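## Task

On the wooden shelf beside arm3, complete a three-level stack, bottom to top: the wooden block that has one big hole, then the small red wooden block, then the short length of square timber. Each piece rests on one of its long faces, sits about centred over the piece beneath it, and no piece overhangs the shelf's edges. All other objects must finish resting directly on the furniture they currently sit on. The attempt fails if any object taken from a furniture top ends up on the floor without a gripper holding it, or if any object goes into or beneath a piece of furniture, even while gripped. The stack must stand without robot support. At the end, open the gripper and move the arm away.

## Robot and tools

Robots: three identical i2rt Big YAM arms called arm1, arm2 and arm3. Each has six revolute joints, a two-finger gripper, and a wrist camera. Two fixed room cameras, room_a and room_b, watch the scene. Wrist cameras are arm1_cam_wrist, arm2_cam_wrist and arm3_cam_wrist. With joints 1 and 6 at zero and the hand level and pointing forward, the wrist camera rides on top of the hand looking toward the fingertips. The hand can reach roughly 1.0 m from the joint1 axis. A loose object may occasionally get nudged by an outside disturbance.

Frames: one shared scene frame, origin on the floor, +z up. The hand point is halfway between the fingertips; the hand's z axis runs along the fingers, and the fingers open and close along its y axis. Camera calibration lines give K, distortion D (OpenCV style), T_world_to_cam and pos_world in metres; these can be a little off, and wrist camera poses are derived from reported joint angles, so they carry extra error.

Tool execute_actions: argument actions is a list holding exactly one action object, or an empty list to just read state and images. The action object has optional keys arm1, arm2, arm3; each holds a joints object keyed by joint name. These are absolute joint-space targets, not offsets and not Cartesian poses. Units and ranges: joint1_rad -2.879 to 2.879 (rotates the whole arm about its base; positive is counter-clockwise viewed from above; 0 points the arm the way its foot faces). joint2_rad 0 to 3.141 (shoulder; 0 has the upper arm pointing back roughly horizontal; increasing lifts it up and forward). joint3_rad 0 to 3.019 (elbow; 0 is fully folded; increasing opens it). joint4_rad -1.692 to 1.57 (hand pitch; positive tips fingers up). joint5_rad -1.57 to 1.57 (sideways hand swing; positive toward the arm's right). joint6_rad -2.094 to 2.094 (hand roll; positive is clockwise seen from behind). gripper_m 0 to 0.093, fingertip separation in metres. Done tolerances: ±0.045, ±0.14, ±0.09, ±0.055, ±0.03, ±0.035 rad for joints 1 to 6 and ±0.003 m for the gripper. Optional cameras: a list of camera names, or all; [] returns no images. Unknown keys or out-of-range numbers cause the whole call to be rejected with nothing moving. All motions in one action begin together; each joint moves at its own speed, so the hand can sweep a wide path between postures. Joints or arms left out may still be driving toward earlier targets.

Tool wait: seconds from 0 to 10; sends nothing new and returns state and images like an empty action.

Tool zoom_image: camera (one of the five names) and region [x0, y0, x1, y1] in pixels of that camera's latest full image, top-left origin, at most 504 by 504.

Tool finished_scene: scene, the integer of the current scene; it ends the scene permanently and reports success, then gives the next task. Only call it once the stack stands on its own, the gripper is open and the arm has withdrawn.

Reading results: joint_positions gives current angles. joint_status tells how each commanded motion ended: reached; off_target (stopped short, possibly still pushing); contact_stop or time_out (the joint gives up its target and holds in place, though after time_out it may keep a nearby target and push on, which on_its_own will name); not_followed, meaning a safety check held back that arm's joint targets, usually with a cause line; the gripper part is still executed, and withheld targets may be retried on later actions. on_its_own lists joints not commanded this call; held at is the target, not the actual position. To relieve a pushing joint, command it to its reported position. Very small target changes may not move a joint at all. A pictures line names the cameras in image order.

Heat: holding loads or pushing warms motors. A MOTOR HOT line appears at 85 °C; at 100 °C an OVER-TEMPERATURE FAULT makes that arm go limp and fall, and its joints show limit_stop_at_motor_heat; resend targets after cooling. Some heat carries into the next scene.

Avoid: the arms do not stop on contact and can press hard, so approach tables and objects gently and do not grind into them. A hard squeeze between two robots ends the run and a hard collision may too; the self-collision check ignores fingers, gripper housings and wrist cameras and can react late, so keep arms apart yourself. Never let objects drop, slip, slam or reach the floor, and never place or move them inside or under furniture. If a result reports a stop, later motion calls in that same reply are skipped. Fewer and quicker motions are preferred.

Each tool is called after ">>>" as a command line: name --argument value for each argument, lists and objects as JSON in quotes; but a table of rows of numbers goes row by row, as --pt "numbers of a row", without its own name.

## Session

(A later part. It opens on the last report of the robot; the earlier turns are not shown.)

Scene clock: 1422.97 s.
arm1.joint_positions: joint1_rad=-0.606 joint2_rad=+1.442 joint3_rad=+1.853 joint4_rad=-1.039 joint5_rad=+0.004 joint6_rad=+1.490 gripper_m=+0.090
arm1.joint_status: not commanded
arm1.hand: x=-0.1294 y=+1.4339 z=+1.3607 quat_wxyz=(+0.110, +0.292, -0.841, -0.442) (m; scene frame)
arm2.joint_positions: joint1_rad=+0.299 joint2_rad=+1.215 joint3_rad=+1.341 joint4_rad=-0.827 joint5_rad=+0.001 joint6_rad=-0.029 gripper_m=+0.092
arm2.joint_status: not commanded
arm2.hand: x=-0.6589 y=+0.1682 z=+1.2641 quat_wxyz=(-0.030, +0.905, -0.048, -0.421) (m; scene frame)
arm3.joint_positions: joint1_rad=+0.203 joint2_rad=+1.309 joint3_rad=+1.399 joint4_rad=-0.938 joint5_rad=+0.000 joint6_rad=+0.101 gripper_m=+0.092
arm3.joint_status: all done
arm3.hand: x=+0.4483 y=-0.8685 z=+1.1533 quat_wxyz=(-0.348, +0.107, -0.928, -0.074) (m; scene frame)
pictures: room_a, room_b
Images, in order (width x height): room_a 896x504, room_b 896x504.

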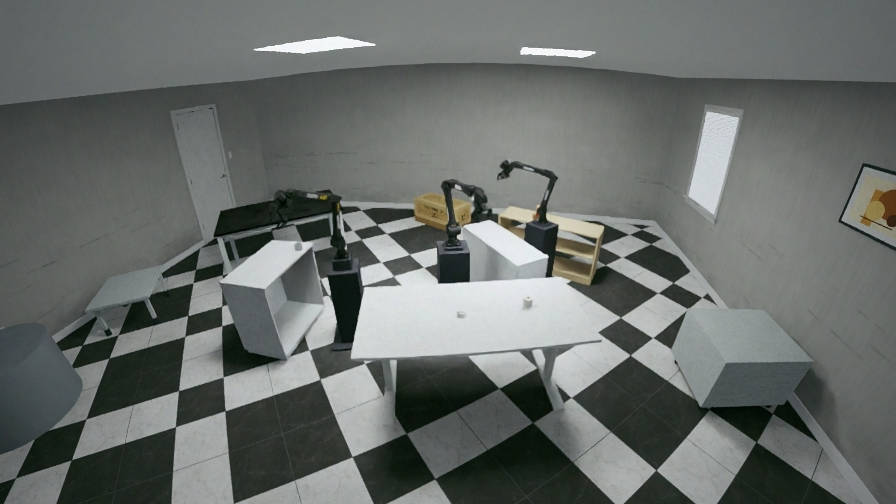

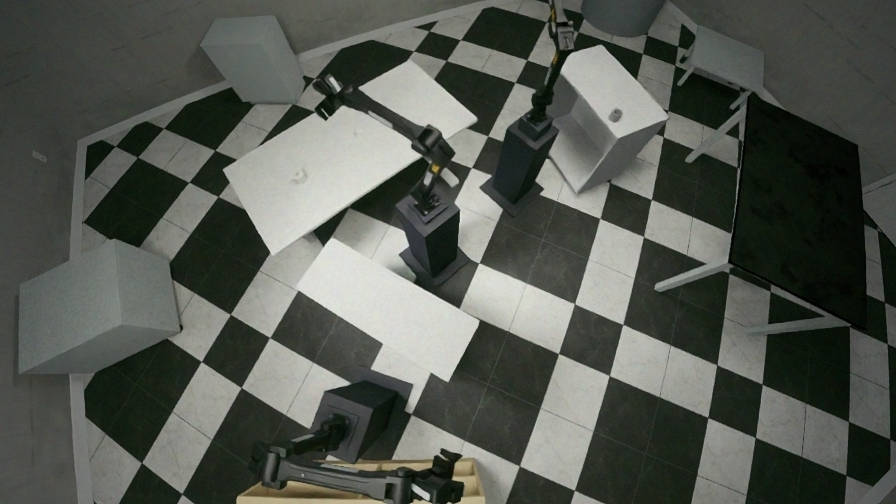

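>>> execute_actions --actions '[]'

Scene clock: 1436.80 s.
arm1.joint_positions: joint1_rad=-0.606 joint2_rad=+1.442 joint3_rad=+1.853 joint4_rad=-1.039 joint5_rad=+0.004 joint6_rad=+1.490 gripper_m=+0.090
arm1.joint_status: not commanded
arm1.hand: x=-0.1294 y=+1.4339 z=+1.3607 quat_wxyz=(+0.110, +0.292, -0.841, -0.442) (m; scene frame)
arm2.joint_positions: joint1_rad=+0.299 joint2_rad=+1.215 joint3_rad=+1.341 joint4_rad=-0.827 joint5_rad=+0.001 joint6_rad=-0.029 gripper_m=+0.092
arm2.joint_status: not commanded
arm2.hand: x=-0.6589 y=+0.1682 z=+1.2641 quat_wxyz=(-0.030, +0.905, -0.048, -0.421) (m; scene frame)
arm3.joint_positions: joint1_rad=+0.203 joint2_rad=+1.309 joint3_rad=+1.399 joint4_rad=-0.938 joint5_rad=+0.000 joint6_rad=+0.101 gripper_m=+0.092
arm3.joint_status: all done
arm3.hand: x=+0.4483 y=-0.8685 z=+1.1533 quat_wxyz=(-0.348, +0.107, -0.928, -0.074) (m; scene frame)
pictures: arm1_cam_wrist, arm2_cam_wrist, arm3_cam_wrist, room_a, room_b
camera_calibration (this result's frames):
arm1_cam_wrist: T_world_to_cam=[[0.410273, -0.423891, -0.807461, 1.75723], [-0.399818, -0.879388, 0.258501, 0.869331], [-0.819647, 0.216781, -0.530268, 0.424243], [0, 0, 0, 1]] pos_world=[-0.0256395, 1.41738, 1.41913]
arm2_cam_wrist: T_world_to_cam=[[0.124626, 0.992202, -0.00209, -0.0806528], [0.961782, -0.121322, -0.24547, 0.967365], [-0.24381, 0.0285819, -0.969402, 1.18582], [0, 0, 0, 1]] pos_world=[-0.631229, 0.163494, 1.38683]
arm3_cam_wrist: T_world_to_cam=[[0.26508, -0.961979, -0.0657997, -0.880505], [-0.961821, -0.258986, -0.0884624, 0.310731], [0.0680577, 0.0867372, -0.993904, 1.31971], [0, 0, 0, 1]] pos_world=[0.442456, -0.881019, 1.28121]
Images, in order (width x height): arm1_cam_wrist 896x504, arm2_cam_wrist 896x504, arm3_cam_wrist 896x504, room_a 896x504, room_b 896x504.

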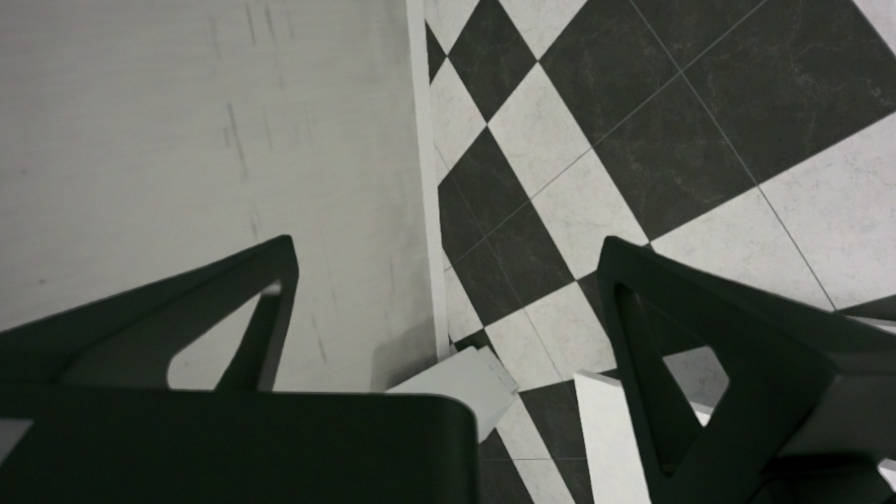

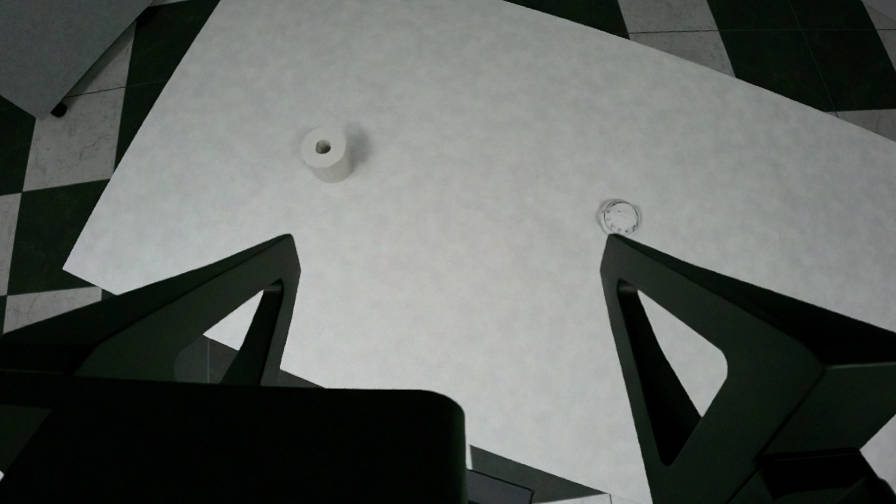

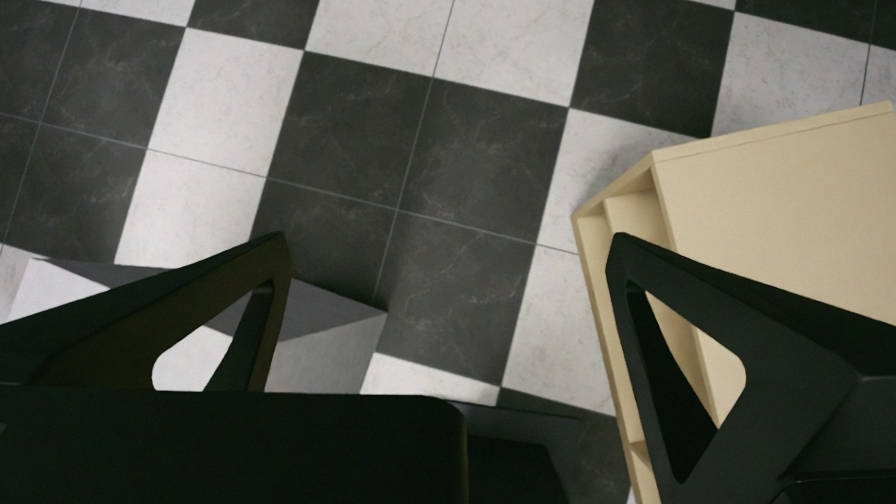

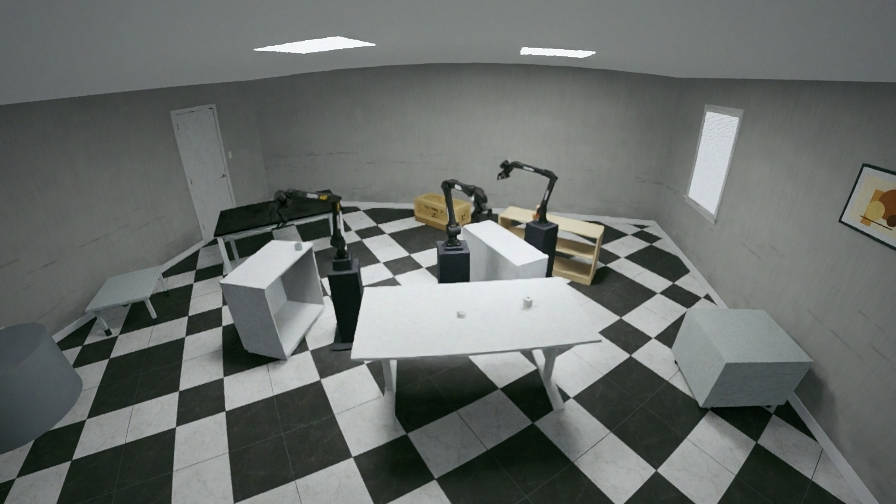

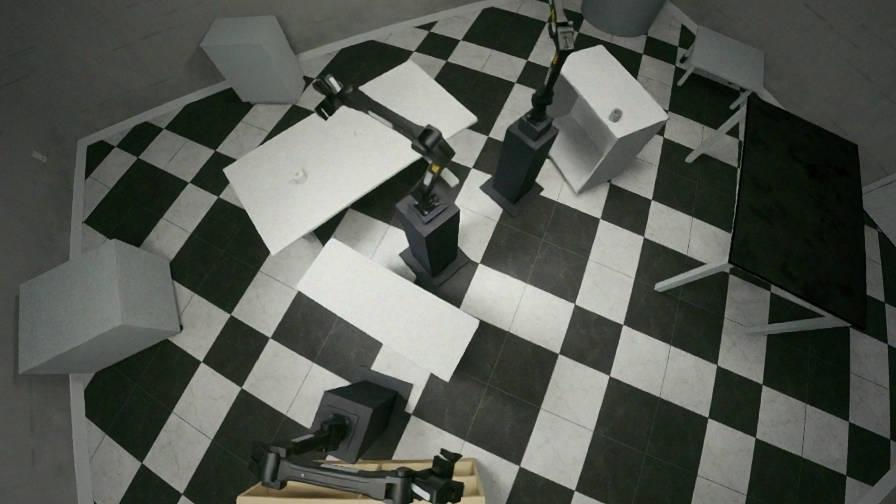

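>>> zoom_image --camera "room_a" --region '[440, 140, 640, 300]'

Region (440, 140, 640, 300) of room_a's 896x504 image, scaled by 2.520, with more detail than that image has; it fills the top 403 rows of this view, and the rest is white.

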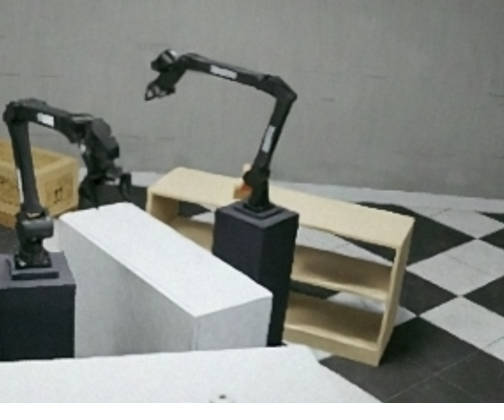

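>>> zoom_image --camera "room_a" --region '[510, 190, 570, 240]'

>>> zoom_image --camera "room_b" --region '[220, 400, 500, 504]'

Region (510, 190, 570, 240) of room_a's 896x504 image, scaled by 8.400, with more detail than that image has.

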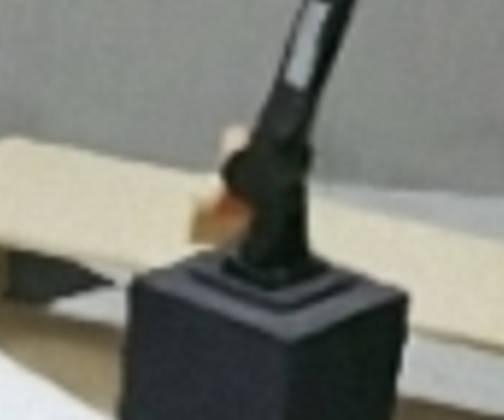

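Region (220, 400, 500, 504) of room_b's 896x504 image, scaled by 1.800, with more detail than that image has; it fills the top 187 rows of this view, and the rest is white.

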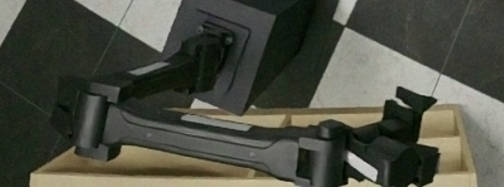

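>>> finished_scene --scene 1

The scene is finished: the task was done.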